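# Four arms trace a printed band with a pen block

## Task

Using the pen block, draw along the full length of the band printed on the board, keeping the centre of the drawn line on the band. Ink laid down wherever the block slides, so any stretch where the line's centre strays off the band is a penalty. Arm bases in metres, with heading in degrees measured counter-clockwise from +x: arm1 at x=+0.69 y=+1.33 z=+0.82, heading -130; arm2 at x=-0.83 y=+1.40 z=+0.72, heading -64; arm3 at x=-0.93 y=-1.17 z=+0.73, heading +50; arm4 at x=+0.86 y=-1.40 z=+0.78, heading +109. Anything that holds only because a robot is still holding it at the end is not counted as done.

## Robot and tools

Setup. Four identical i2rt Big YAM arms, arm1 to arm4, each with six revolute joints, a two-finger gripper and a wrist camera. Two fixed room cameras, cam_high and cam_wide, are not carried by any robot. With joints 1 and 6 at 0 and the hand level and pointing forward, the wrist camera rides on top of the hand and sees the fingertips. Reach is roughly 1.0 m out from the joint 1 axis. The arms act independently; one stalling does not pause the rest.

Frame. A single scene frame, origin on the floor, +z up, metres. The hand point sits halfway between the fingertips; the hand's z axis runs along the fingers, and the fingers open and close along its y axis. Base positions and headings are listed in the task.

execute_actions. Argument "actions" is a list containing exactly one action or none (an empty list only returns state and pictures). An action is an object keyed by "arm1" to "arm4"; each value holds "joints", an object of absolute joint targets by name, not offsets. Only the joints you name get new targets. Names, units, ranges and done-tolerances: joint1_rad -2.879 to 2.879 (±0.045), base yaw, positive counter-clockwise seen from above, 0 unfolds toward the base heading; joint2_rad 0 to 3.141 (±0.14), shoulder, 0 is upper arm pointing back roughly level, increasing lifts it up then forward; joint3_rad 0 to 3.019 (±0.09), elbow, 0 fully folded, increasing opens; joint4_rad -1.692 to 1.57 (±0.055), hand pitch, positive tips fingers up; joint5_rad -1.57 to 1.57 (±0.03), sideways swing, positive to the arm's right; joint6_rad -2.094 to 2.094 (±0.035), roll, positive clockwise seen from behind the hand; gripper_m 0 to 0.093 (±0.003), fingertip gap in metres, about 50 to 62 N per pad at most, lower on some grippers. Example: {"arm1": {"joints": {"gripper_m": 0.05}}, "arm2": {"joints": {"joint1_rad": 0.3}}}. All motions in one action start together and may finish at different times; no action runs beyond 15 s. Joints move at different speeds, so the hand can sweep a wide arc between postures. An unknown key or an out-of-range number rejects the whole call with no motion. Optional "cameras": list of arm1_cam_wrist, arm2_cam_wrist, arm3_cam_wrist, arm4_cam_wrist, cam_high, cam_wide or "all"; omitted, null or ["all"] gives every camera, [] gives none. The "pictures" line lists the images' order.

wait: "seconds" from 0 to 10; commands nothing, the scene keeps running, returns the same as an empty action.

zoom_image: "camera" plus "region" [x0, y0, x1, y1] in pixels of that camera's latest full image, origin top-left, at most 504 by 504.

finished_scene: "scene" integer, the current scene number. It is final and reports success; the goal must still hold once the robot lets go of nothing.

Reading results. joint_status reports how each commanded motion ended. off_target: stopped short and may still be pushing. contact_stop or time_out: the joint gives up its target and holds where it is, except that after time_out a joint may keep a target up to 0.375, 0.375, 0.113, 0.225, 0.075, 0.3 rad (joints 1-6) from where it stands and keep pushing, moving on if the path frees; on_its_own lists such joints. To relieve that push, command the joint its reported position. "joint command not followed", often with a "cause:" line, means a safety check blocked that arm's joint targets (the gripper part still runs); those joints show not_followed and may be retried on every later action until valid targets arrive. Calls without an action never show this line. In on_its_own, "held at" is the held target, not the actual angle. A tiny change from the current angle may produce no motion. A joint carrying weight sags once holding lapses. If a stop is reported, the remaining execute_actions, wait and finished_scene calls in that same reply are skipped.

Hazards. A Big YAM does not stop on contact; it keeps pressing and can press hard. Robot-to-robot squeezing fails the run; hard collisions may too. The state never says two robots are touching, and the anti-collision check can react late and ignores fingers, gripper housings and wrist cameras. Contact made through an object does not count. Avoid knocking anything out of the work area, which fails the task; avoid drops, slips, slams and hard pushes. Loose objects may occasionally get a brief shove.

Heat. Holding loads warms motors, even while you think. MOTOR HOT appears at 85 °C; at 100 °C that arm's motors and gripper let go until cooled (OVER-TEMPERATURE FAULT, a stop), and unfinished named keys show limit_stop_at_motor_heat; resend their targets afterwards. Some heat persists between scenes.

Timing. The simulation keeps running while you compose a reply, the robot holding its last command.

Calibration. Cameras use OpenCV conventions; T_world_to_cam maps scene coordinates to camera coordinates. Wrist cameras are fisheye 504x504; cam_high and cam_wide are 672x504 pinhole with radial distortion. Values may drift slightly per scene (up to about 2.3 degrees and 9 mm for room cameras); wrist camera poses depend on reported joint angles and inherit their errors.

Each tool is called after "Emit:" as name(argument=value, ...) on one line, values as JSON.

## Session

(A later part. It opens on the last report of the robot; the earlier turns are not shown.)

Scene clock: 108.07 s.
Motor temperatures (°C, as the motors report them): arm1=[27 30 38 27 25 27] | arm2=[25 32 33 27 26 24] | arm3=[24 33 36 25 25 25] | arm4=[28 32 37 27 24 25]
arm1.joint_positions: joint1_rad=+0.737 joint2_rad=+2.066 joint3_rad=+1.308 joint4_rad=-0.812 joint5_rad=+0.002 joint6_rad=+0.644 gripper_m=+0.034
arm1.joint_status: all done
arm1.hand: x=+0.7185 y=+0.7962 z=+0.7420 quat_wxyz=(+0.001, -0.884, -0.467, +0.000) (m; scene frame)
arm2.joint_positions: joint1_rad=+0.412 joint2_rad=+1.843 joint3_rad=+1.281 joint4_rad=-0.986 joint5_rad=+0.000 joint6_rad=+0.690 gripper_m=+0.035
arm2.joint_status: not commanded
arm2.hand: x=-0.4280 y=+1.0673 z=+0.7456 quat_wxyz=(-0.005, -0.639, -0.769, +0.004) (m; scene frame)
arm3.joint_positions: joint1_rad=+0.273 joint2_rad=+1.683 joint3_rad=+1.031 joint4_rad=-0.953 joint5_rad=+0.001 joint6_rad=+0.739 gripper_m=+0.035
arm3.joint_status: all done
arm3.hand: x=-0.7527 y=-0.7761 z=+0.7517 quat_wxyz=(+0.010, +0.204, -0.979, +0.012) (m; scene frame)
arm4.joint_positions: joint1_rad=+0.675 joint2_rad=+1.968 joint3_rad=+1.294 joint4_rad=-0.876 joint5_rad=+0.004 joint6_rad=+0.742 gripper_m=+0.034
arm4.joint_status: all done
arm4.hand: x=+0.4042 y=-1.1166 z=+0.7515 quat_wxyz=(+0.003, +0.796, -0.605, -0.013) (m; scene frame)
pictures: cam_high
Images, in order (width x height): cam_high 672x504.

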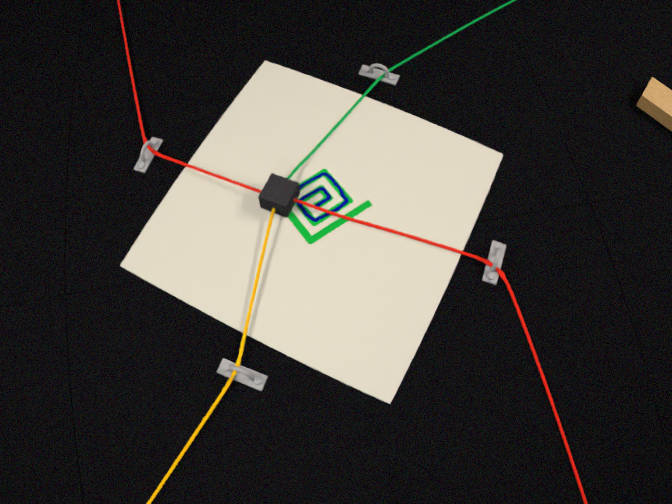

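Emit:
execute_actions(actions=[{"arm2":{"joints":{"joint1_rad":0.472}},"arm4":{"joints":{"joint1_rad":0.4}}}], cameras=[])

Emit:
execute_actions(actions=[{"arm2":{"joints":{"joint1_rad":0.517}},"arm1":{"joints":{"joint1_rad":0.76}}}], cameras=["cam_high"])

Emit:
zoom_image(camera="cam_high", region=[260, 140, 390, 270])

Scene clock: 110.90 s.
Motor temperatures (°C, as the motors report them): arm1=[27 31 39 27 25 27] | arm2=[25 32 33 27 26 24] | arm3=[24 33 36 25 25 25] | arm4=[28 32 37 27 24 25]
arm1.joint_positions: joint1_rad=+0.737 joint2_rad=+2.066 joint3_rad=+1.308 joint4_rad=-0.812 joint5_rad=+0.002 joint6_rad=+0.644 gripper_m=+0.034
arm1.joint_status: not commanded
arm1.hand: x=+0.7185 y=+0.7962 z=+0.7420 quat_wxyz=(+0.001, -0.884, -0.467, +0.000) (m; scene frame)
arm2.joint_positions: joint1_rad=+0.476 joint2_rad=+1.843 joint3_rad=+1.281 joint4_rad=-0.986 joint5_rad=+0.000 joint6_rad=+0.690 gripper_m=+0.035
arm2.joint_status: all done
arm2.hand: x=-0.4074 y=+1.0936 z=+0.7453 quat_wxyz=(-0.005, -0.614, -0.789, +0.004) (m; scene frame)
arm3.joint_positions: joint1_rad=+0.273 joint2_rad=+1.683 joint3_rad=+1.031 joint4_rad=-0.953 joint5_rad=+0.001 joint6_rad=+0.739 gripper_m=+0.035
arm3.joint_status: not commanded
arm3.hand: x=-0.7527 y=-0.7761 z=+0.7517 quat_wxyz=(+0.010, +0.204, -0.979, +0.012) (m; scene frame)
arm4.joint_positions: joint1_rad=+0.396 joint2_rad=+1.968 joint3_rad=+1.294 joint4_rad=-0.876 joint5_rad=+0.002 joint6_rad=+0.743 gripper_m=+0.034
arm4.joint_status: all done
arm4.hand: x=+0.4994 y=-1.0030 z=+0.7503 quat_wxyz=(+0.003, +0.704, -0.710, -0.013) (m; scene frame)
pictures: none
No camera images: the call's "cameras" was empty. Leave "cameras" out to get every camera's image.

Scene clock: 111.63 s.
Motor temperatures (°C, as the motors report them): arm1=[27 31 39 27 25 27] | arm2=[25 32 33 27 26 24] | arm3=[24 33 36 25 25 25] | arm4=[28 32 37 27 24 25]
arm1.joint_positions: joint1_rad=+0.751 joint2_rad=+2.066 joint3_rad=+1.308 joint4_rad=-0.812 joint5_rad=+0.002 joint6_rad=+0.644 gripper_m=+0.034
arm1.joint_status: all done
arm1.hand: x=+0.7257 y=+0.7966 z=+0.7420 quat_wxyz=(+0.001, -0.881, -0.473, +0.000) (m; scene frame)
arm2.joint_positions: joint1_rad=+0.510 joint2_rad=+1.843 joint3_rad=+1.281 joint4_rad=-0.986 joint5_rad=+0.001 joint6_rad=+0.690 gripper_m=+0.035
arm2.joint_status: all done
arm2.hand: x=-0.3973 y=+1.1078 z=+0.7452 quat_wxyz=(-0.005, -0.601, -0.800, +0.004) (m; scene frame)
arm3.joint_positions: joint1_rad=+0.273 joint2_rad=+1.683 joint3_rad=+1.031 joint4_rad=-0.953 joint5_rad=+0.001 joint6_rad=+0.739 gripper_m=+0.035
arm3.joint_status: not commanded
arm3.hand: x=-0.7527 y=-0.7761 z=+0.7517 quat_wxyz=(+0.010, +0.204, -0.979, +0.012) (m; scene frame)
arm4.joint_positions: joint1_rad=+0.396 joint2_rad=+1.968 joint3_rad=+1.294 joint4_rad=-0.876 joint5_rad=+0.002 joint6_rad=+0.743 gripper_m=+0.034
arm4.joint_status: not commanded
arm4.hand: x=+0.4994 y=-1.0030 z=+0.7503 quat_wxyz=(+0.003, +0.704, -0.710, -0.013) (m; scene frame)
pictures: cam_high
Images, in order (width x height): cam_high 672x504.

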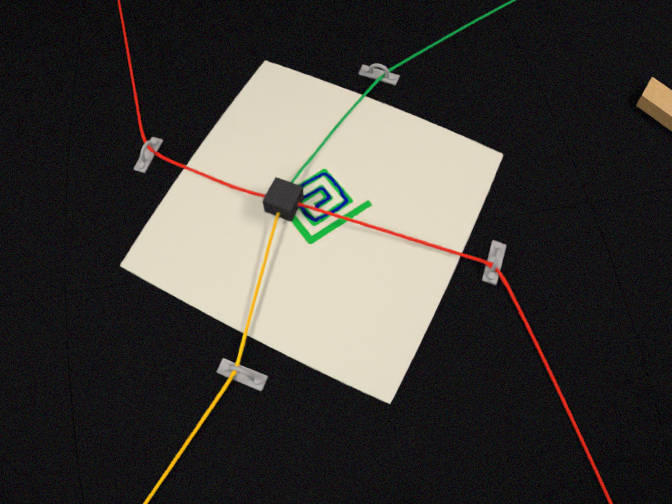

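Region (260, 140, 390, 270) of cam_high's 672x504 image, scaled by 3.877, with more detail than that image has.

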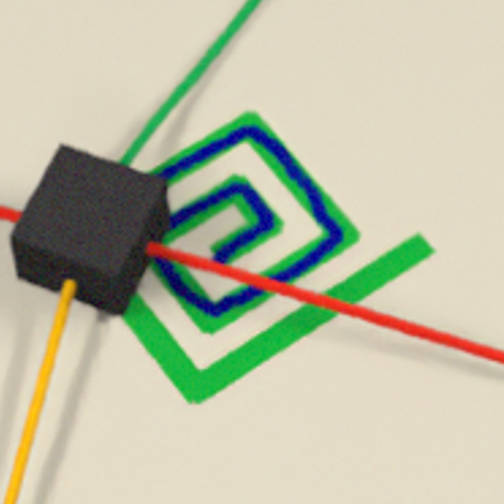

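Emit:
execute_actions(actions=[{"arm2":{"joints":{"joint1_rad":0.562}},"arm1":{"joints":{"joint1_rad":0.793}}}], cameras=["cam_high"])

Emit:
zoom_image(camera="cam_high", region=[260, 140, 390, 270])

Scene clock: 114.07 s.
Motor temperatures (°C, as the motors report them): arm1=[27 31 39 27 25 27] | arm2=[25 32 33 27 26 24] | arm3=[24 33 36 25 25 25] | arm4=[28 32 37 27 24 25]
arm1.joint_positions: joint1_rad=+0.789 joint2_rad=+2.066 joint3_rad=+1.308 joint4_rad=-0.812 joint5_rad=+0.002 joint6_rad=+0.644 gripper_m=+0.034
arm1.joint_status: all done
arm1.hand: x=+0.7462 y=+0.7982 z=+0.7420 quat_wxyz=(+0.001, -0.872, -0.490, +0.000) (m; scene frame)
arm2.joint_positions: joint1_rad=+0.556 joint2_rad=+1.843 joint3_rad=+1.281 joint4_rad=-0.986 joint5_rad=+0.003 joint6_rad=+0.690 gripper_m=+0.035
arm2.joint_status: all done
arm2.hand: x=-0.3844 y=+1.1274 z=+0.7452 quat_wxyz=(-0.005, -0.582, -0.813, +0.004) (m; scene frame)
arm3.joint_positions: joint1_rad=+0.273 joint2_rad=+1.683 joint3_rad=+1.031 joint4_rad=-0.953 joint5_rad=+0.001 joint6_rad=+0.739 gripper_m=+0.035
arm3.joint_status: not commanded
arm3.hand: x=-0.7527 y=-0.7761 z=+0.7517 quat_wxyz=(+0.010, +0.204, -0.979, +0.012) (m; scene frame)
arm4.joint_positions: joint1_rad=+0.396 joint2_rad=+1.968 joint3_rad=+1.294 joint4_rad=-0.876 joint5_rad=+0.002 joint6_rad=+0.743 gripper_m=+0.034
arm4.joint_status: not commanded
arm4.hand: x=+0.4994 y=-1.0030 z=+0.7503 quat_wxyz=(+0.003, +0.704, -0.710, -0.013) (m; scene frame)
pictures: cam_high
Images, in order (width x height): cam_high 672x504.

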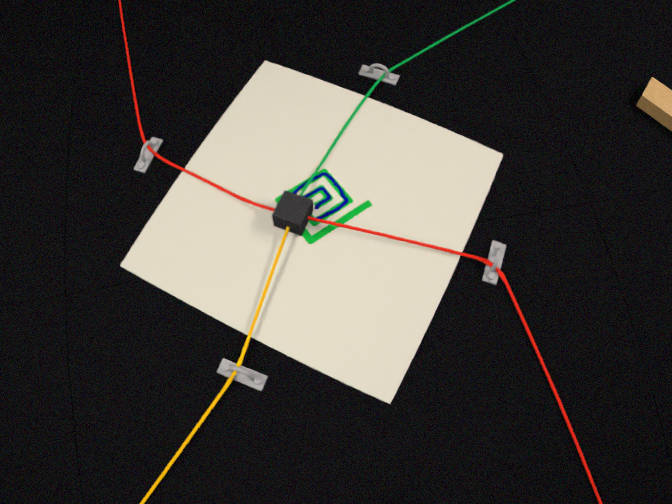

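Region (260, 140, 390, 270) of cam_high's 672x504 image, scaled by 3.877, with more detail than that image has.

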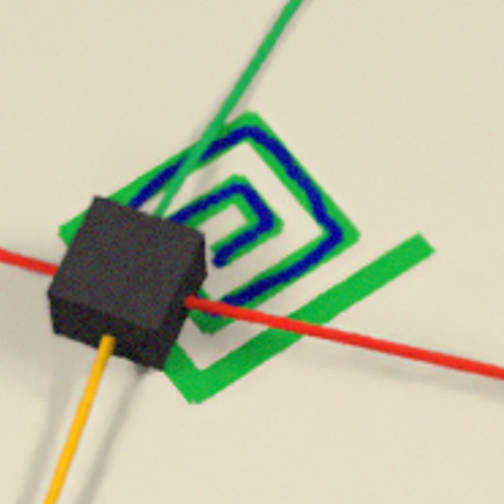

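Emit:
execute_actions(actions=[{"arm2":{"joints":{"joint1_rad":0.602}},"arm1":{"joints":{"joint1_rad":0.821}},"arm3":{"joints":{"joint1_rad":0.22}}}], cameras=["cam_high"])

Emit:
zoom_image(camera="cam_high", region=[260, 140, 390, 270])

Scene clock: 116.83 s.
Motor temperatures (°C, as the motors report them): arm1=[27 31 39 27 25 27] | arm2=[25 32 34 27 26 24] | arm3=[24 33 37 25 25 25] | arm4=[28 32 37 27 24 25]
arm1.joint_positions: joint1_rad=+0.813 joint2_rad=+2.066 joint3_rad=+1.308 joint4_rad=-0.812 joint5_rad=+0.002 joint6_rad=+0.645 gripper_m=+0.034
arm1.joint_status: all done
arm1.hand: x=+0.7593 y=+0.7996 z=+0.7420 quat_wxyz=(+0.001, -0.866, -0.500, +0.000) (m; scene frame)
arm2.joint_positions: joint1_rad=+0.595 joint2_rad=+1.843 joint3_rad=+1.281 joint4_rad=-0.986 joint5_rad=+0.004 joint6_rad=+0.690 gripper_m=+0.035
arm2.joint_status: all done
arm2.hand: x=-0.3743 y=+1.1445 z=+0.7451 quat_wxyz=(-0.005, -0.566, -0.824, +0.004) (m; scene frame)
arm3.joint_positions: joint1_rad=+0.224 joint2_rad=+1.683 joint3_rad=+1.031 joint4_rad=-0.953 joint5_rad=+0.001 joint6_rad=+0.739 gripper_m=+0.035
arm3.joint_status: all done
arm3.hand: x=-0.7339 y=-0.7851 z=+0.7517 quat_wxyz=(+0.010, +0.180, -0.984, +0.012) (m; scene frame)
arm4.joint_positions: joint1_rad=+0.396 joint2_rad=+1.968 joint3_rad=+1.294 joint4_rad=-0.876 joint5_rad=+0.002 joint6_rad=+0.743 gripper_m=+0.034
arm4.joint_status: not commanded
arm4.hand: x=+0.4994 y=-1.0030 z=+0.7503 quat_wxyz=(+0.003, +0.704, -0.710, -0.013) (m; scene frame)
pictures: cam_high
Images, in order (width x height): cam_high 672x504.

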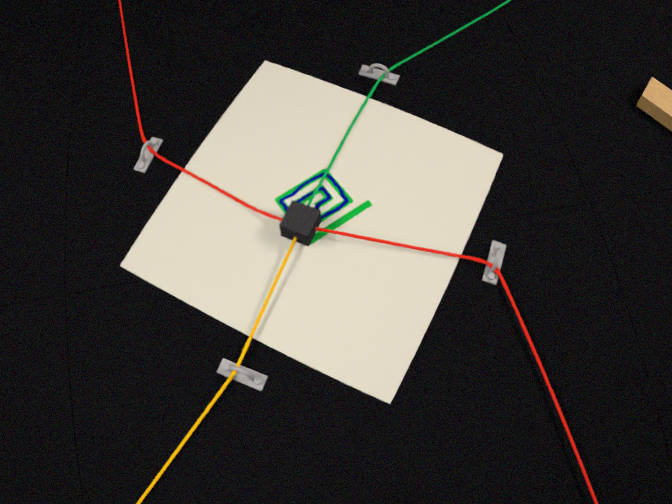

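Region (260, 140, 390, 270) of cam_high's 672x504 image, scaled by 3.877, with more detail than that image has.

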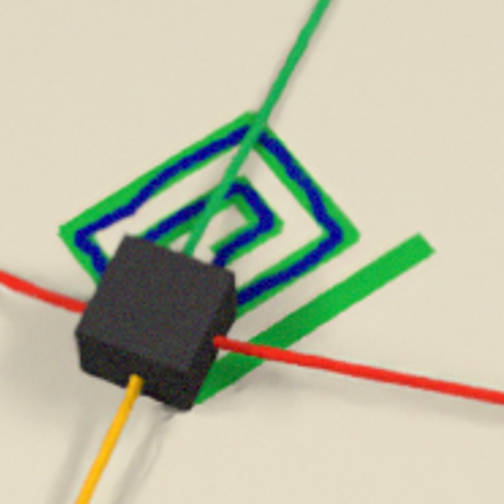

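Emit:
execute_actions(actions=[{"arm2":{"joints":{"joint1_rad":0.643}},"arm1":{"joints":{"joint1_rad":0.843}},"arm4":{"joints":{"joint1_rad":0.3}}}], cameras=["cam_high"])

Emit:
zoom_image(camera="cam_high", region=[260, 140, 390, 270])

Scene clock: 119.20 s.
Motor temperatures (°C, as the motors report them): arm1=[27 31 39 27 25 27] | arm2=[25 32 34 27 26 24] | arm3=[24 33 37 25 25 25] | arm4=[28 32 37 27 24 25]
arm1.joint_positions: joint1_rad=+0.834 joint2_rad=+2.066 joint3_rad=+1.308 joint4_rad=-0.812 joint5_rad=+0.002 joint6_rad=+0.645 gripper_m=+0.034
arm1.joint_status: all done
arm1.hand: x=+0.7703 y=+0.8010 z=+0.7420 quat_wxyz=(+0.001, -0.861, -0.509, +0.001) (m; scene frame)
arm2.joint_positions: joint1_rad=+0.633 joint2_rad=+1.843 joint3_rad=+1.281 joint4_rad=-0.986 joint5_rad=+0.005 joint6_rad=+0.691 gripper_m=+0.035
arm2.joint_status: all done
arm2.hand: x=-0.3648 y=+1.1616 z=+0.7451 quat_wxyz=(-0.005, -0.551, -0.835, +0.005) (m; scene frame)
arm3.joint_positions: joint1_rad=+0.224 joint2_rad=+1.683 joint3_rad=+1.031 joint4_rad=-0.953 joint5_rad=+0.001 joint6_rad=+0.739 gripper_m=+0.035
arm3.joint_status: not commanded
arm3.hand: x=-0.7339 y=-0.7851 z=+0.7517 quat_wxyz=(+0.010, +0.180, -0.984, +0.012) (m; scene frame)
arm4.joint_positions: joint1_rad=+0.290 joint2_rad=+1.968 joint3_rad=+1.294 joint4_rad=-0.876 joint5_rad=+0.001 joint6_rad=+0.743 gripper_m=+0.034
arm4.joint_status: all done
arm4.hand: x=+0.5435 y=-0.9673 z=+0.7498 quat_wxyz=(+0.003, +0.665, -0.746, -0.012) (m; scene frame)
pictures: cam_high
Images, in order (width x height): cam_high 672x504.

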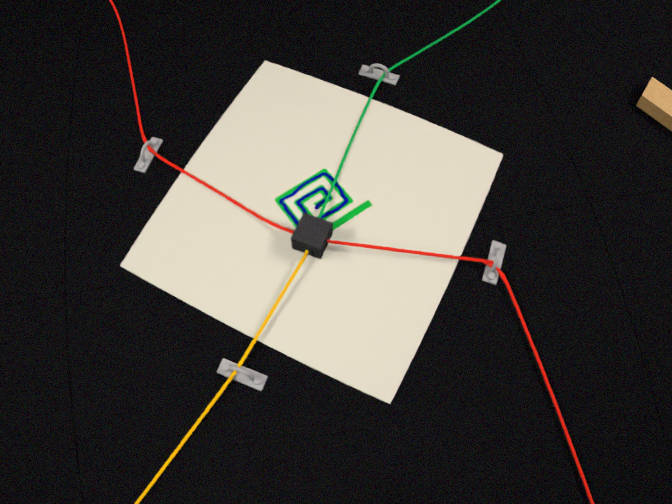

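Region (260, 140, 390, 270) of cam_high's 672x504 image, scaled by 3.877, with more detail than that image has.

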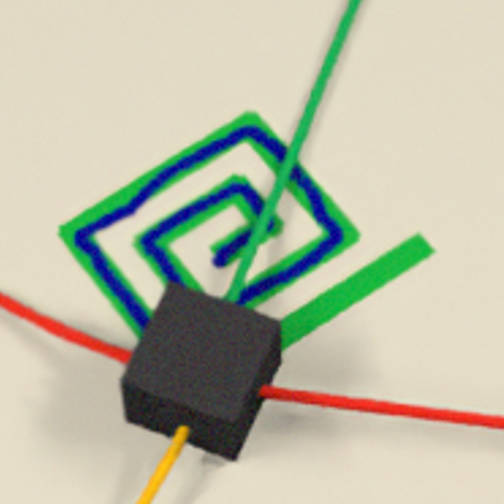

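Emit:
execute_actions(actions=[{"arm3":{"joints":{"joint1_rad":0.315}},"arm1":{"joints":{"joint1_rad":0.52}},"arm4":{"joints":{"joint1_rad":0.14}}}], cameras=["cam_high"])

Emit:
zoom_image(camera="cam_high", region=[260, 140, 390, 270])

Scene clock: 122.17 s.
Motor temperatures (°C, as the motors report them): arm1=[27 31 39 27 25 27] | arm2=[25 32 34 27 26 24] | arm3=[24 33 37 25 25 25] | arm4=[28 32 37 27 24 25]
arm1.joint_positions: joint1_rad=+0.524 joint2_rad=+2.066 joint3_rad=+1.308 joint4_rad=-0.812 joint5_rad=+0.002 joint6_rad=+0.645 gripper_m=+0.034
arm1.joint_status: all done
arm1.hand: x=+0.6037 y=+0.8034 z=+0.7421 quat_wxyz=(+0.002, -0.929, -0.370, +0.001) (m; scene frame)
arm2.joint_positions: joint1_rad=+0.633 joint2_rad=+1.843 joint3_rad=+1.281 joint4_rad=-0.986 joint5_rad=+0.005 joint6_rad=+0.691 gripper_m=+0.035
arm2.joint_status: not commanded
arm2.hand: x=-0.3648 y=+1.1616 z=+0.7451 quat_wxyz=(-0.005, -0.551, -0.835, +0.005) (m; scene frame)
arm3.joint_positions: joint1_rad=+0.319 joint2_rad=+1.683 joint3_rad=+1.031 joint4_rad=-0.953 joint5_rad=+0.001 joint6_rad=+0.739 gripper_m=+0.035
arm3.joint_status: all done
arm3.hand: x=-0.7708 y=-0.7684 z=+0.7518 quat_wxyz=(+0.009, +0.227, -0.974, +0.012) (m; scene frame)
arm4.joint_positions: joint1_rad=+0.132 joint2_rad=+1.968 joint3_rad=+1.294 joint4_rad=-0.876 joint5_rad=+0.001 joint6_rad=+0.743 gripper_m=+0.034
arm4.joint_status: all done
arm4.hand: x=+0.6154 y=-0.9234 z=+0.7490 quat_wxyz=(+0.002, +0.605, -0.797, -0.012) (m; scene frame)
pictures: cam_high
Images, in order (width x height): cam_high 672x504.

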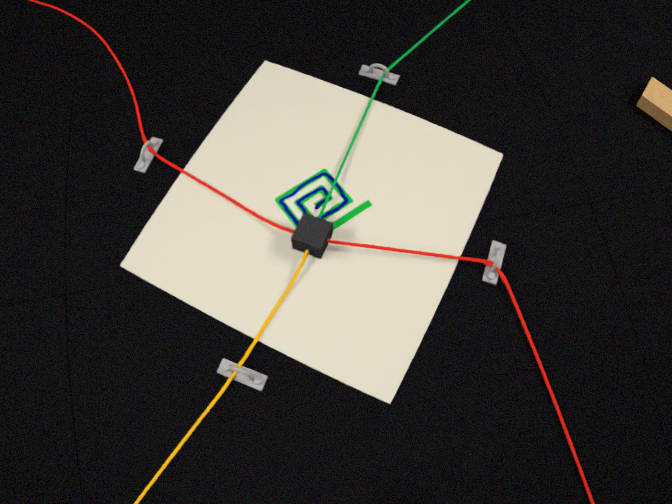

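Region (260, 140, 390, 270) of cam_high's 672x504 image, scaled by 3.877, with more detail than that image has.

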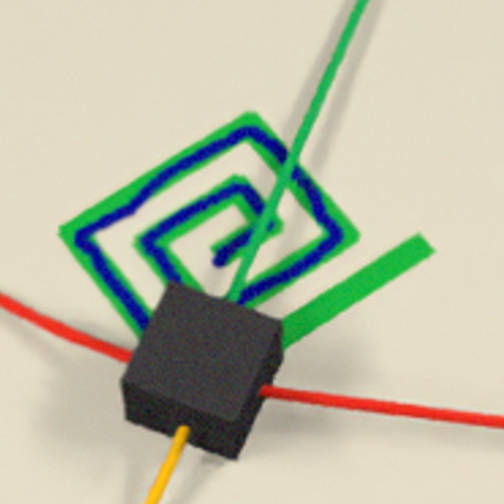

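Nearly taut. Pull 3 by ~5 mm.

Emit:
execute_actions(actions=[{"arm3":{"joints":{"joint1_rad":0.358}}}], cameras=["cam_high"])

Emit:
zoom_image(camera="cam_high", region=[260, 140, 390, 270])

Scene clock: 123.73 s.
Motor temperatures (°C, as the motors report them): arm1=[27 31 39 27 25 27] | arm2=[25 32 34 27 26 24] | arm3=[24 33 37 25 25 25] | arm4=[28 32 37 27 24 25]
arm1.joint_positions: joint1_rad=+0.524 joint2_rad=+2.066 joint3_rad=+1.308 joint4_rad=-0.812 joint5_rad=+0.002 joint6_rad=+0.645 gripper_m=+0.034
arm1.joint_status: not commanded
arm1.hand: x=+0.6037 y=+0.8034 z=+0.7421 quat_wxyz=(+0.002, -0.929, -0.370, +0.001) (m; scene frame)
arm2.joint_positions: joint1_rad=+0.633 joint2_rad=+1.843 joint3_rad=+1.281 joint4_rad=-0.986 joint5_rad=+0.003 joint6_rad=+0.691 gripper_m=+0.035
arm2.joint_status: not commanded
arm2.hand: x=-0.3646 y=+1.1619 z=+0.7451 quat_wxyz=(-0.005, -0.551, -0.835, +0.004) (m; scene frame)
arm3.joint_positions: joint1_rad=+0.346 joint2_rad=+1.683 joint3_rad=+1.031 joint4_rad=-0.953 joint5_rad=+0.001 joint6_rad=+0.739 gripper_m=+0.035
arm3.joint_status: all done
arm3.hand: x=-0.7816 y=-0.7643 z=+0.7518 quat_wxyz=(+0.009, +0.240, -0.971, +0.012) (m; scene frame)
arm4.joint_positions: joint1_rad=+0.132 joint2_rad=+1.968 joint3_rad=+1.294 joint4_rad=-0.876 joint5_rad=+0.001 joint6_rad=+0.743 gripper_m=+0.034
arm4.joint_status: not commanded
arm4.hand: x=+0.6154 y=-0.9234 z=+0.7490 quat_wxyz=(+0.002, +0.605, -0.797, -0.012) (m; scene frame)
pictures: cam_high
Images, in order (width x height): cam_high 672x504.

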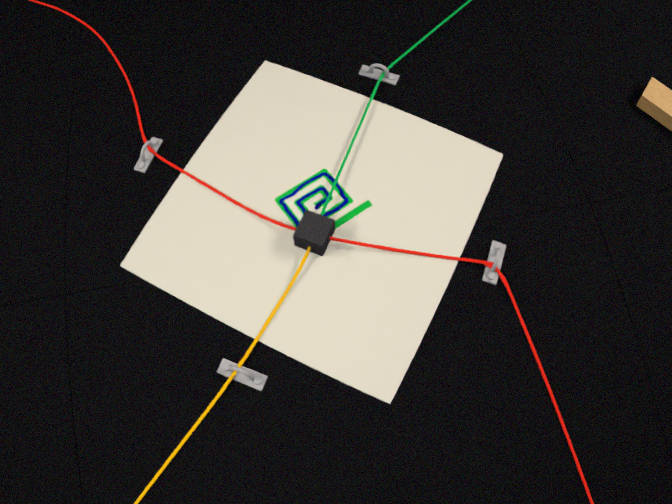

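Region (260, 140, 390, 270) of cam_high's 672x504 image, scaled by 3.877, with more detail than that image has.

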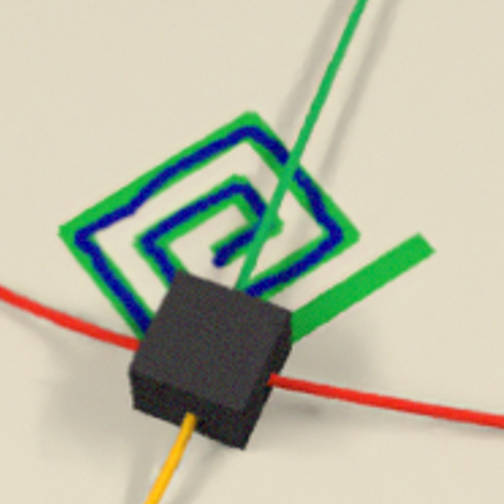

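Emit:
execute_actions(actions=[{"arm3":{"joints":{"joint1_rad":0.419}},"arm2":{"joints":{"joint1_rad":0.673}}}], cameras=["cam_high"])

Emit:
zoom_image(camera="cam_high", region=[260, 140, 390, 270])

Scene clock: 125.73 s.
Motor temperatures (°C, as the motors report them): arm1=[27 31 39 27 25 27] | arm2=[25 32 34 27 26 24] | arm3=[24 33 37 25 25 25] | arm4=[28 32 37 27 24 25]
arm1.joint_positions: joint1_rad=+0.524 joint2_rad=+2.066 joint3_rad=+1.308 joint4_rad=-0.812 joint5_rad=+0.002 joint6_rad=+0.645 gripper_m=+0.034
arm1.joint_status: not commanded
arm1.hand: x=+0.6037 y=+0.8034 z=+0.7421 quat_wxyz=(+0.002, -0.929, -0.370, +0.001) (m; scene frame)
arm2.joint_positions: joint1_rad=+0.664 joint2_rad=+1.843 joint3_rad=+1.281 joint4_rad=-0.986 joint5_rad=+0.003 joint6_rad=+0.691 gripper_m=+0.035
arm2.joint_status: all done
arm2.hand: x=-0.3576 y=+1.1760 z=+0.7450 quat_wxyz=(-0.005, -0.538, -0.843, +0.003) (m; scene frame)
arm3.joint_positions: joint1_rad=+0.416 joint2_rad=+1.683 joint3_rad=+1.031 joint4_rad=-0.953 joint5_rad=+0.001 joint6_rad=+0.739 gripper_m=+0.035
arm3.joint_status: all done
arm3.hand: x=-0.8099 y=-0.7551 z=+0.7519 quat_wxyz=(+0.008, +0.274, -0.962, +0.013) (m; scene frame)
arm4.joint_positions: joint1_rad=+0.132 joint2_rad=+1.968 joint3_rad=+1.294 joint4_rad=-0.876 joint5_rad=+0.001 joint6_rad=+0.743 gripper_m=+0.034
arm4.joint_status: not commanded
arm4.hand: x=+0.6154 y=-0.9234 z=+0.7490 quat_wxyz=(+0.002, +0.605, -0.797, -0.012) (m; scene frame)
pictures: cam_high
Images, in order (width x height): cam_high 672x504.

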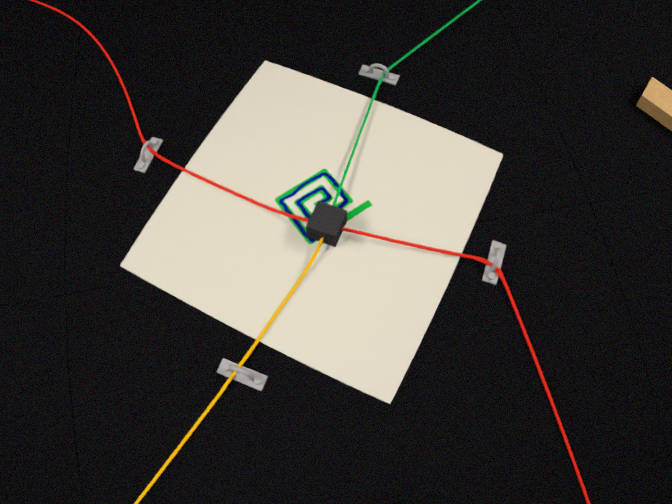

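Region (260, 140, 390, 270) of cam_high's 672x504 image, scaled by 3.877, with more detail than that image has.

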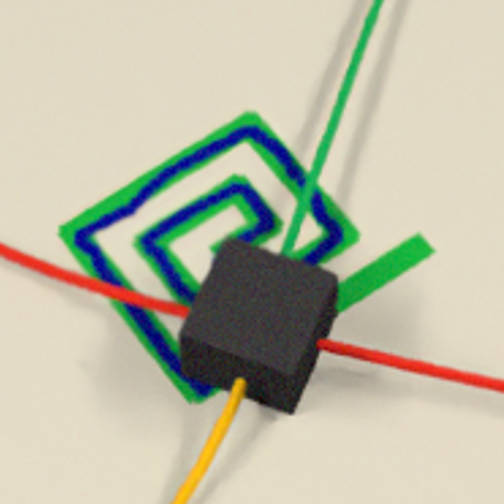

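Emit:
execute_actions(actions=[{"arm3":{"joints":{"joint1_rad":0.477}},"arm2":{"joints":{"joint1_rad":0.706}}}], cameras=["cam_high"])

Emit:
zoom_image(camera="cam_high", region=[260, 140, 390, 270])

Scene clock: 128.10 s.
Motor temperatures (°C, as the motors report them): arm1=[27 31 39 27 25 27] | arm2=[25 32 34 27 26 24] | arm3=[24 33 37 25 25 25] | arm4=[28 32 37 27 24 25]
arm1.joint_positions: joint1_rad=+0.524 joint2_rad=+2.066 joint3_rad=+1.308 joint4_rad=-0.812 joint5_rad=+0.002 joint6_rad=+0.645 gripper_m=+0.034
arm1.joint_status: not commanded
arm1.hand: x=+0.6037 y=+0.8034 z=+0.7421 quat_wxyz=(+0.002, -0.929, -0.370, +0.001) (m; scene frame)
arm2.joint_positions: joint1_rad=+0.698 joint2_rad=+1.843 joint3_rad=+1.281 joint4_rad=-0.986 joint5_rad=+0.004 joint6_rad=+0.691 gripper_m=+0.035
arm2.joint_status: all done
arm2.hand: x=-0.3501 y=+1.1922 z=+0.7449 quat_wxyz=(-0.005, -0.523, -0.852, +0.004) (m; scene frame)
arm3.joint_positions: joint1_rad=+0.471 joint2_rad=+1.683 joint3_rad=+1.031 joint4_rad=-0.953 joint5_rad=+0.001 joint6_rad=+0.739 gripper_m=+0.035
arm3.joint_status: all done
arm3.hand: x=-0.8326 y=-0.7493 z=+0.7519 quat_wxyz=(+0.008, +0.300, -0.954, +0.013) (m; scene frame)
arm4.joint_positions: joint1_rad=+0.132 joint2_rad=+1.968 joint3_rad=+1.294 joint4_rad=-0.876 joint5_rad=+0.001 joint6_rad=+0.743 gripper_m=+0.034
arm4.joint_status: not commanded
arm4.hand: x=+0.6154 y=-0.9234 z=+0.7490 quat_wxyz=(+0.002, +0.605, -0.797, -0.012) (m; scene frame)
pictures: cam_high
Images, in order (width x height): cam_high 672x504.

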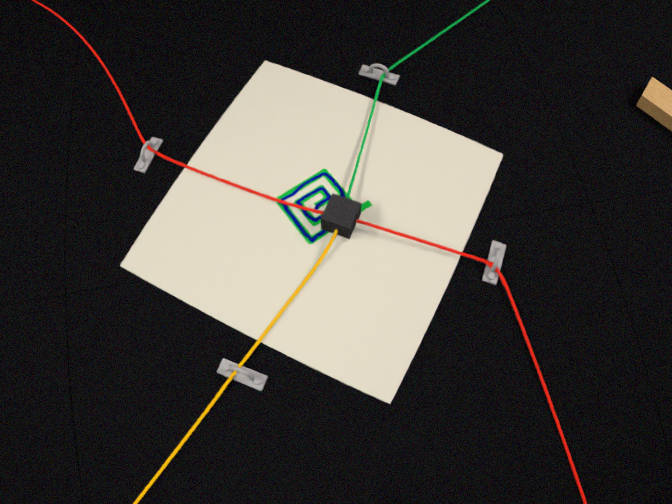

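Region (260, 140, 390, 270) of cam_high's 672x504 image, scaled by 3.877, with more detail than that image has.

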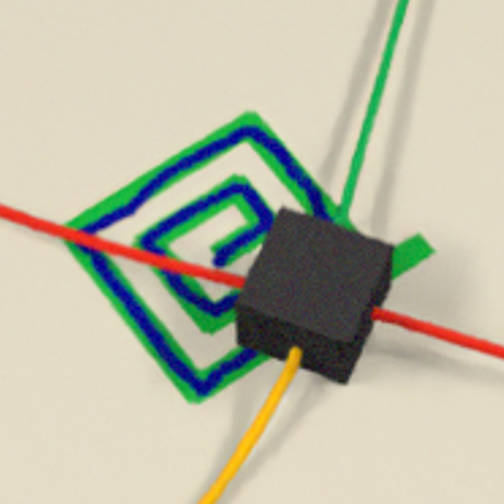

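Emit:
execute_actions(actions=[{"arm3":{"joints":{"joint1_rad":0.532}},"arm2":{"joints":{"joint1_rad":0.735}},"arm4":{"joints":{"joint3_rad":1.37}}}], cameras=["cam_high"])

Emit:
zoom_image(camera="cam_high", region=[260, 140, 390, 270])

Scene clock: 130.27 s.
Motor temperatures (°C, as the motors report them): arm1=[27 31 39 27 25 27] | arm2=[25 32 34 27 26 24] | arm3=[24 33 37 25 25 25] | arm4=[28 32 37 27 24 25]
arm1.joint_positions: joint1_rad=+0.524 joint2_rad=+2.066 joint3_rad=+1.308 joint4_rad=-0.812 joint5_rad=+0.002 joint6_rad=+0.645 gripper_m=+0.034
arm1.joint_status: not commanded
arm1.hand: x=+0.6037 y=+0.8034 z=+0.7421 quat_wxyz=(+0.002, -0.929, -0.370, +0.001) (m; scene frame)
arm2.joint_positions: joint1_rad=+0.723 joint2_rad=+1.843 joint3_rad=+1.281 joint4_rad=-0.986 joint5_rad=+0.004 joint6_rad=+0.691 gripper_m=+0.035
arm2.joint_status: all done
arm2.hand: x=-0.3452 y=+1.2038 z=+0.7448 quat_wxyz=(-0.005, -0.513, -0.858, +0.003) (m; scene frame)
arm3.joint_positions: joint1_rad=+0.524 joint2_rad=+1.683 joint3_rad=+1.031 joint4_rad=-0.953 joint5_rad=+0.002 joint6_rad=+0.739 gripper_m=+0.035
arm3.joint_status: all done
arm3.hand: x=-0.8547 y=-0.7449 z=+0.7520 quat_wxyz=(+0.007, +0.325, -0.946, +0.013) (m; scene frame)
arm4.joint_positions: joint1_rad=+0.132 joint2_rad=+1.969 joint3_rad=+1.328 joint4_rad=-0.877 joint5_rad=+0.001 joint6_rad=+0.743 gripper_m=+0.034
arm4.joint_status: all done
arm4.hand: x=+0.6085 y=-0.9095 z=+0.7588 quat_wxyz=(+0.000, +0.604, -0.796, -0.027) (m; scene frame)
pictures: cam_high
Images, in order (width x height): cam_high 672x504.

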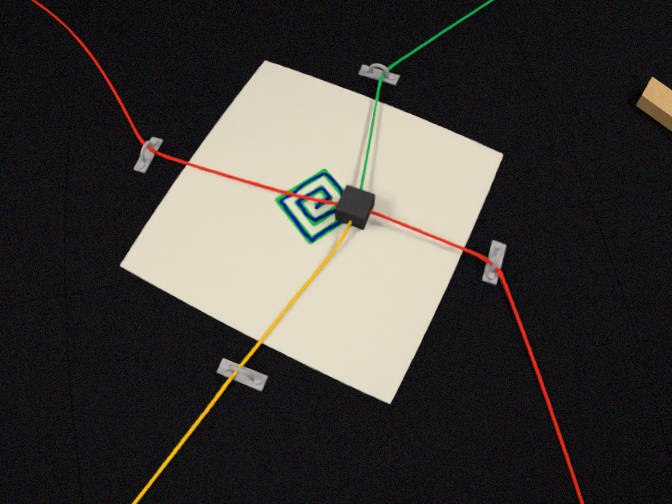

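Region (260, 140, 390, 270) of cam_high's 672x504 image, scaled by 3.877, with more detail than that image has.

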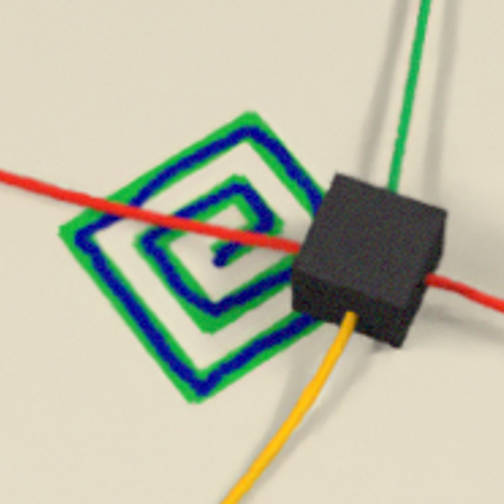

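Emit:
execute_actions(actions=[{"arm3":{"joints":{"joint1_rad":0.578}},"arm2":{"joints":{"joint1_rad":0.756}}}], cameras=["cam_high"])

Emit:
zoom_image(camera="cam_high", region=[260, 140, 390, 270])

Scene clock: 135.20 s.
Motor temperatures (°C, as the motors report them): arm1=[27 31 39 27 25 27] | arm2=[25 32 34 27 26 24] | arm3=[24 33 37 25 25 25] | arm4=[28 32 38 27 24 25]
arm1.joint_positions: joint1_rad=+0.524 joint2_rad=+2.066 joint3_rad=+1.308 joint4_rad=-0.812 joint5_rad=+0.002 joint6_rad=+0.645 gripper_m=+0.034
arm1.joint_status: not commanded
arm1.hand: x=+0.6037 y=+0.8034 z=+0.7421 quat_wxyz=(+0.002, -0.929, -0.370, +0.001) (m; scene frame)
arm2.joint_positions: joint1_rad=+0.743 joint2_rad=+1.843 joint3_rad=+1.281 joint4_rad=-0.986 joint5_rad=+0.005 joint6_rad=+0.692 gripper_m=+0.035
arm2.joint_status: all done
arm2.hand: x=-0.3415 y=+1.2133 z=+0.7448 quat_wxyz=(-0.005, -0.505, -0.863, +0.004) (m; scene frame)
arm3.joint_positions: joint1_rad=+0.568 joint2_rad=+1.683 joint3_rad=+1.031 joint4_rad=-0.953 joint5_rad=+0.003 joint6_rad=+0.739 gripper_m=+0.035
arm3.joint_status: all done
arm3.hand: x=-0.8730 y=-0.7421 z=+0.7520 quat_wxyz=(+0.006, +0.346, -0.938, +0.014) (m; scene frame)
arm4.joint_positions: joint1_rad=+0.132 joint2_rad=+1.969 joint3_rad=+1.328 joint4_rad=-0.877 joint5_rad=+0.001 joint6_rad=+0.743 gripper_m=+0.034
arm4.joint_status: not commanded
arm4.hand: x=+0.6085 y=-0.9095 z=+0.7588 quat_wxyz=(+0.000, +0.604, -0.796, -0.027) (m; scene frame)
pictures: cam_high
Images, in order (width x height): cam_high 672x504.

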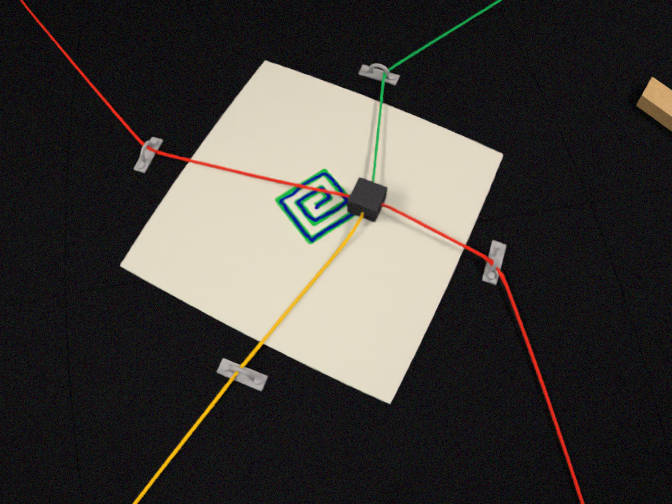

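Region (260, 140, 390, 270) of cam_high's 672x504 image, scaled by 3.877, with more detail than that image has.

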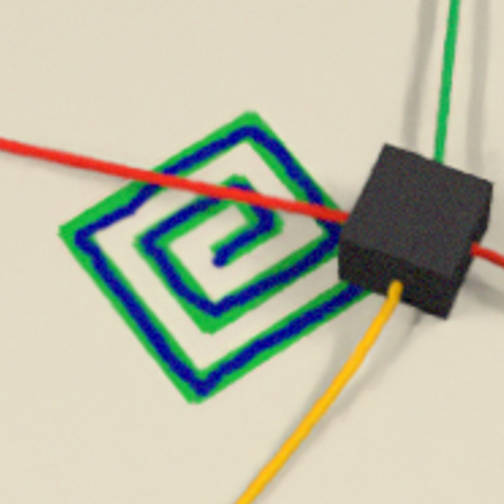

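Emit:
execute_actions(actions=[{"arm3":{"joints":{"joint1_rad":0.591}},"arm2":{"joints":{"joint1_rad":0.762}}}], cameras=["cam_high"])

Emit:
zoom_image(camera="cam_high", region=[260, 140, 390, 270])

Scene clock: 136.73 s.
Motor temperatures (°C, as the motors report them): arm1=[27 31 39 27 25 27] | arm2=[25 32 34 27 26 24] | arm3=[24 33 37 25 25 25] | arm4=[28 32 38 27 24 25]
arm1.joint_positions: joint1_rad=+0.524 joint2_rad=+2.066 joint3_rad=+1.308 joint4_rad=-0.812 joint5_rad=+0.002 joint6_rad=+0.645 gripper_m=+0.034
arm1.joint_status: not commanded
arm1.hand: x=+0.6037 y=+0.8034 z=+0.7421 quat_wxyz=(+0.002, -0.929, -0.370, +0.001) (m; scene frame)
arm2.joint_positions: joint1_rad=+0.743 joint2_rad=+1.843 joint3_rad=+1.281 joint4_rad=-0.986 joint5_rad=+0.005 joint6_rad=+0.692 gripper_m=+0.035
arm2.joint_status: all done
arm2.hand: x=-0.3414 y=+1.2134 z=+0.7448 quat_wxyz=(-0.005, -0.504, -0.863, +0.004) (m; scene frame)
arm3.joint_positions: joint1_rad=+0.571 joint2_rad=+1.683 joint3_rad=+1.031 joint4_rad=-0.953 joint5_rad=+0.003 joint6_rad=+0.739 gripper_m=+0.035
arm3.joint_status: all done
arm3.hand: x=-0.8743 y=-0.7419 z=+0.7520 quat_wxyz=(+0.006, +0.347, -0.938, +0.014) (m; scene frame)
arm4.joint_positions: joint1_rad=+0.132 joint2_rad=+1.969 joint3_rad=+1.328 joint4_rad=-0.877 joint5_rad=+0.001 joint6_rad=+0.743 gripper_m=+0.034
arm4.joint_status: not commanded
arm4.hand: x=+0.6085 y=-0.9095 z=+0.7588 quat_wxyz=(+0.000, +0.604, -0.796, -0.027) (m; scene frame)
pictures: cam_high
Images, in order (width x height): cam_high 672x504.

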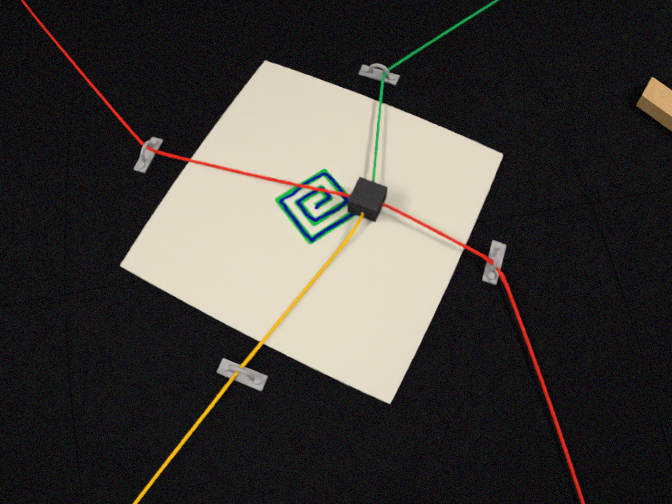

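Region (260, 140, 390, 270) of cam_high's 672x504 image, scaled by 3.877, with more detail than that image has.

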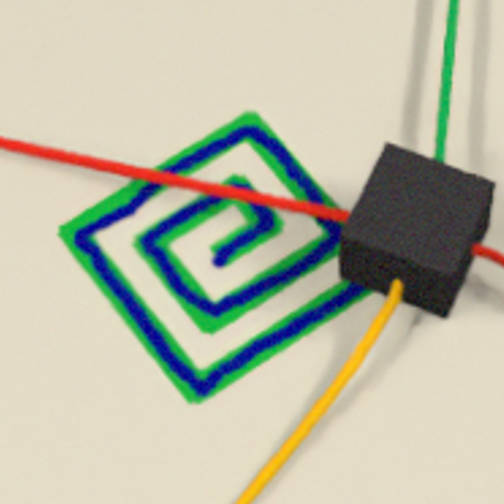

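Emit:
execute_actions(actions=[{"arm3":{"joints":{"joint1_rad":0.594}},"arm2":{"joints":{"joint1_rad":0.766}}}], cameras=["cam_high"])

Emit:
zoom_image(camera="cam_high", region=[260, 140, 390, 270])

Scene clock: 137.83 s.
Motor temperatures (°C, as the motors report them): arm1=[27 31 39 27 25 27] | arm2=[25 32 34 27 26 24] | arm3=[24 33 37 25 25 25] | arm4=[28 32 38 27 24 25]
arm1.joint_positions: joint1_rad=+0.524 joint2_rad=+2.066 joint3_rad=+1.308 joint4_rad=-0.812 joint5_rad=+0.002 joint6_rad=+0.645 gripper_m=+0.034
arm1.joint_status: not commanded
arm1.hand: x=+0.6037 y=+0.8034 z=+0.7421 quat_wxyz=(+0.002, -0.929, -0.370, +0.001) (m; scene frame)
arm2.joint_positions: joint1_rad=+0.745 joint2_rad=+1.843 joint3_rad=+1.281 joint4_rad=-0.986 joint5_rad=+0.005 joint6_rad=+0.692 gripper_m=+0.035
arm2.joint_status: all done
arm2.hand: x=-0.3411 y=+1.2144 z=+0.7448 quat_wxyz=(-0.005, -0.504, -0.864, +0.004) (m; scene frame)
arm3.joint_positions: joint1_rad=+0.572 joint2_rad=+1.683 joint3_rad=+1.031 joint4_rad=-0.953 joint5_rad=+0.003 joint6_rad=+0.739 gripper_m=+0.035
arm3.joint_status: all done
arm3.hand: x=-0.8747 y=-0.7419 z=+0.7520 quat_wxyz=(+0.006, +0.348, -0.938, +0.014) (m; scene frame)
arm4.joint_positions: joint1_rad=+0.132 joint2_rad=+1.969 joint3_rad=+1.328 joint4_rad=-0.877 joint5_rad=+0.001 joint6_rad=+0.743 gripper_m=+0.034
arm4.joint_status: not commanded
arm4.hand: x=+0.6085 y=-0.9095 z=+0.7588 quat_wxyz=(+0.000, +0.604, -0.796, -0.027) (m; scene frame)
pictures: cam_high
Images, in order (width x height): cam_high 672x504.

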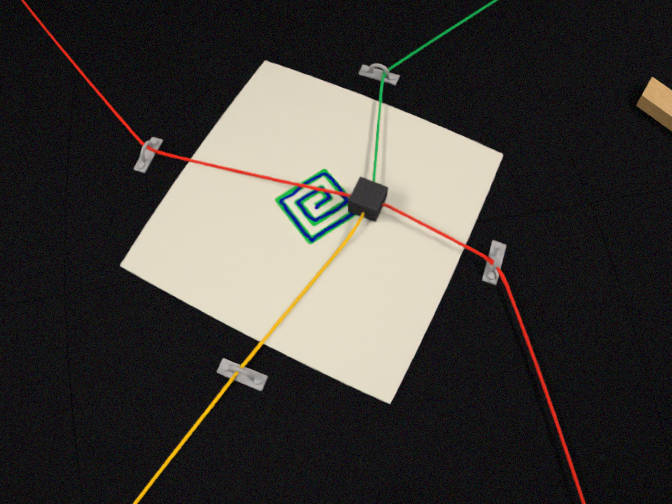

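Region (260, 140, 390, 270) of cam_high's 672x504 image, scaled by 3.877, with more detail than that image has.

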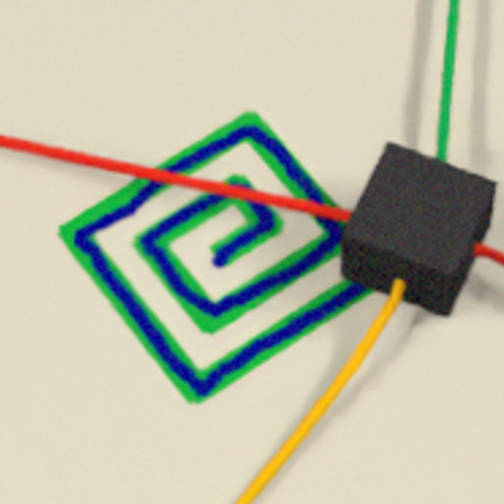

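Nib ≈(419,246), within ~2 mm of the end. Done.

Emit:
finished_scene(scene=2)

The scene is finished: the task was done.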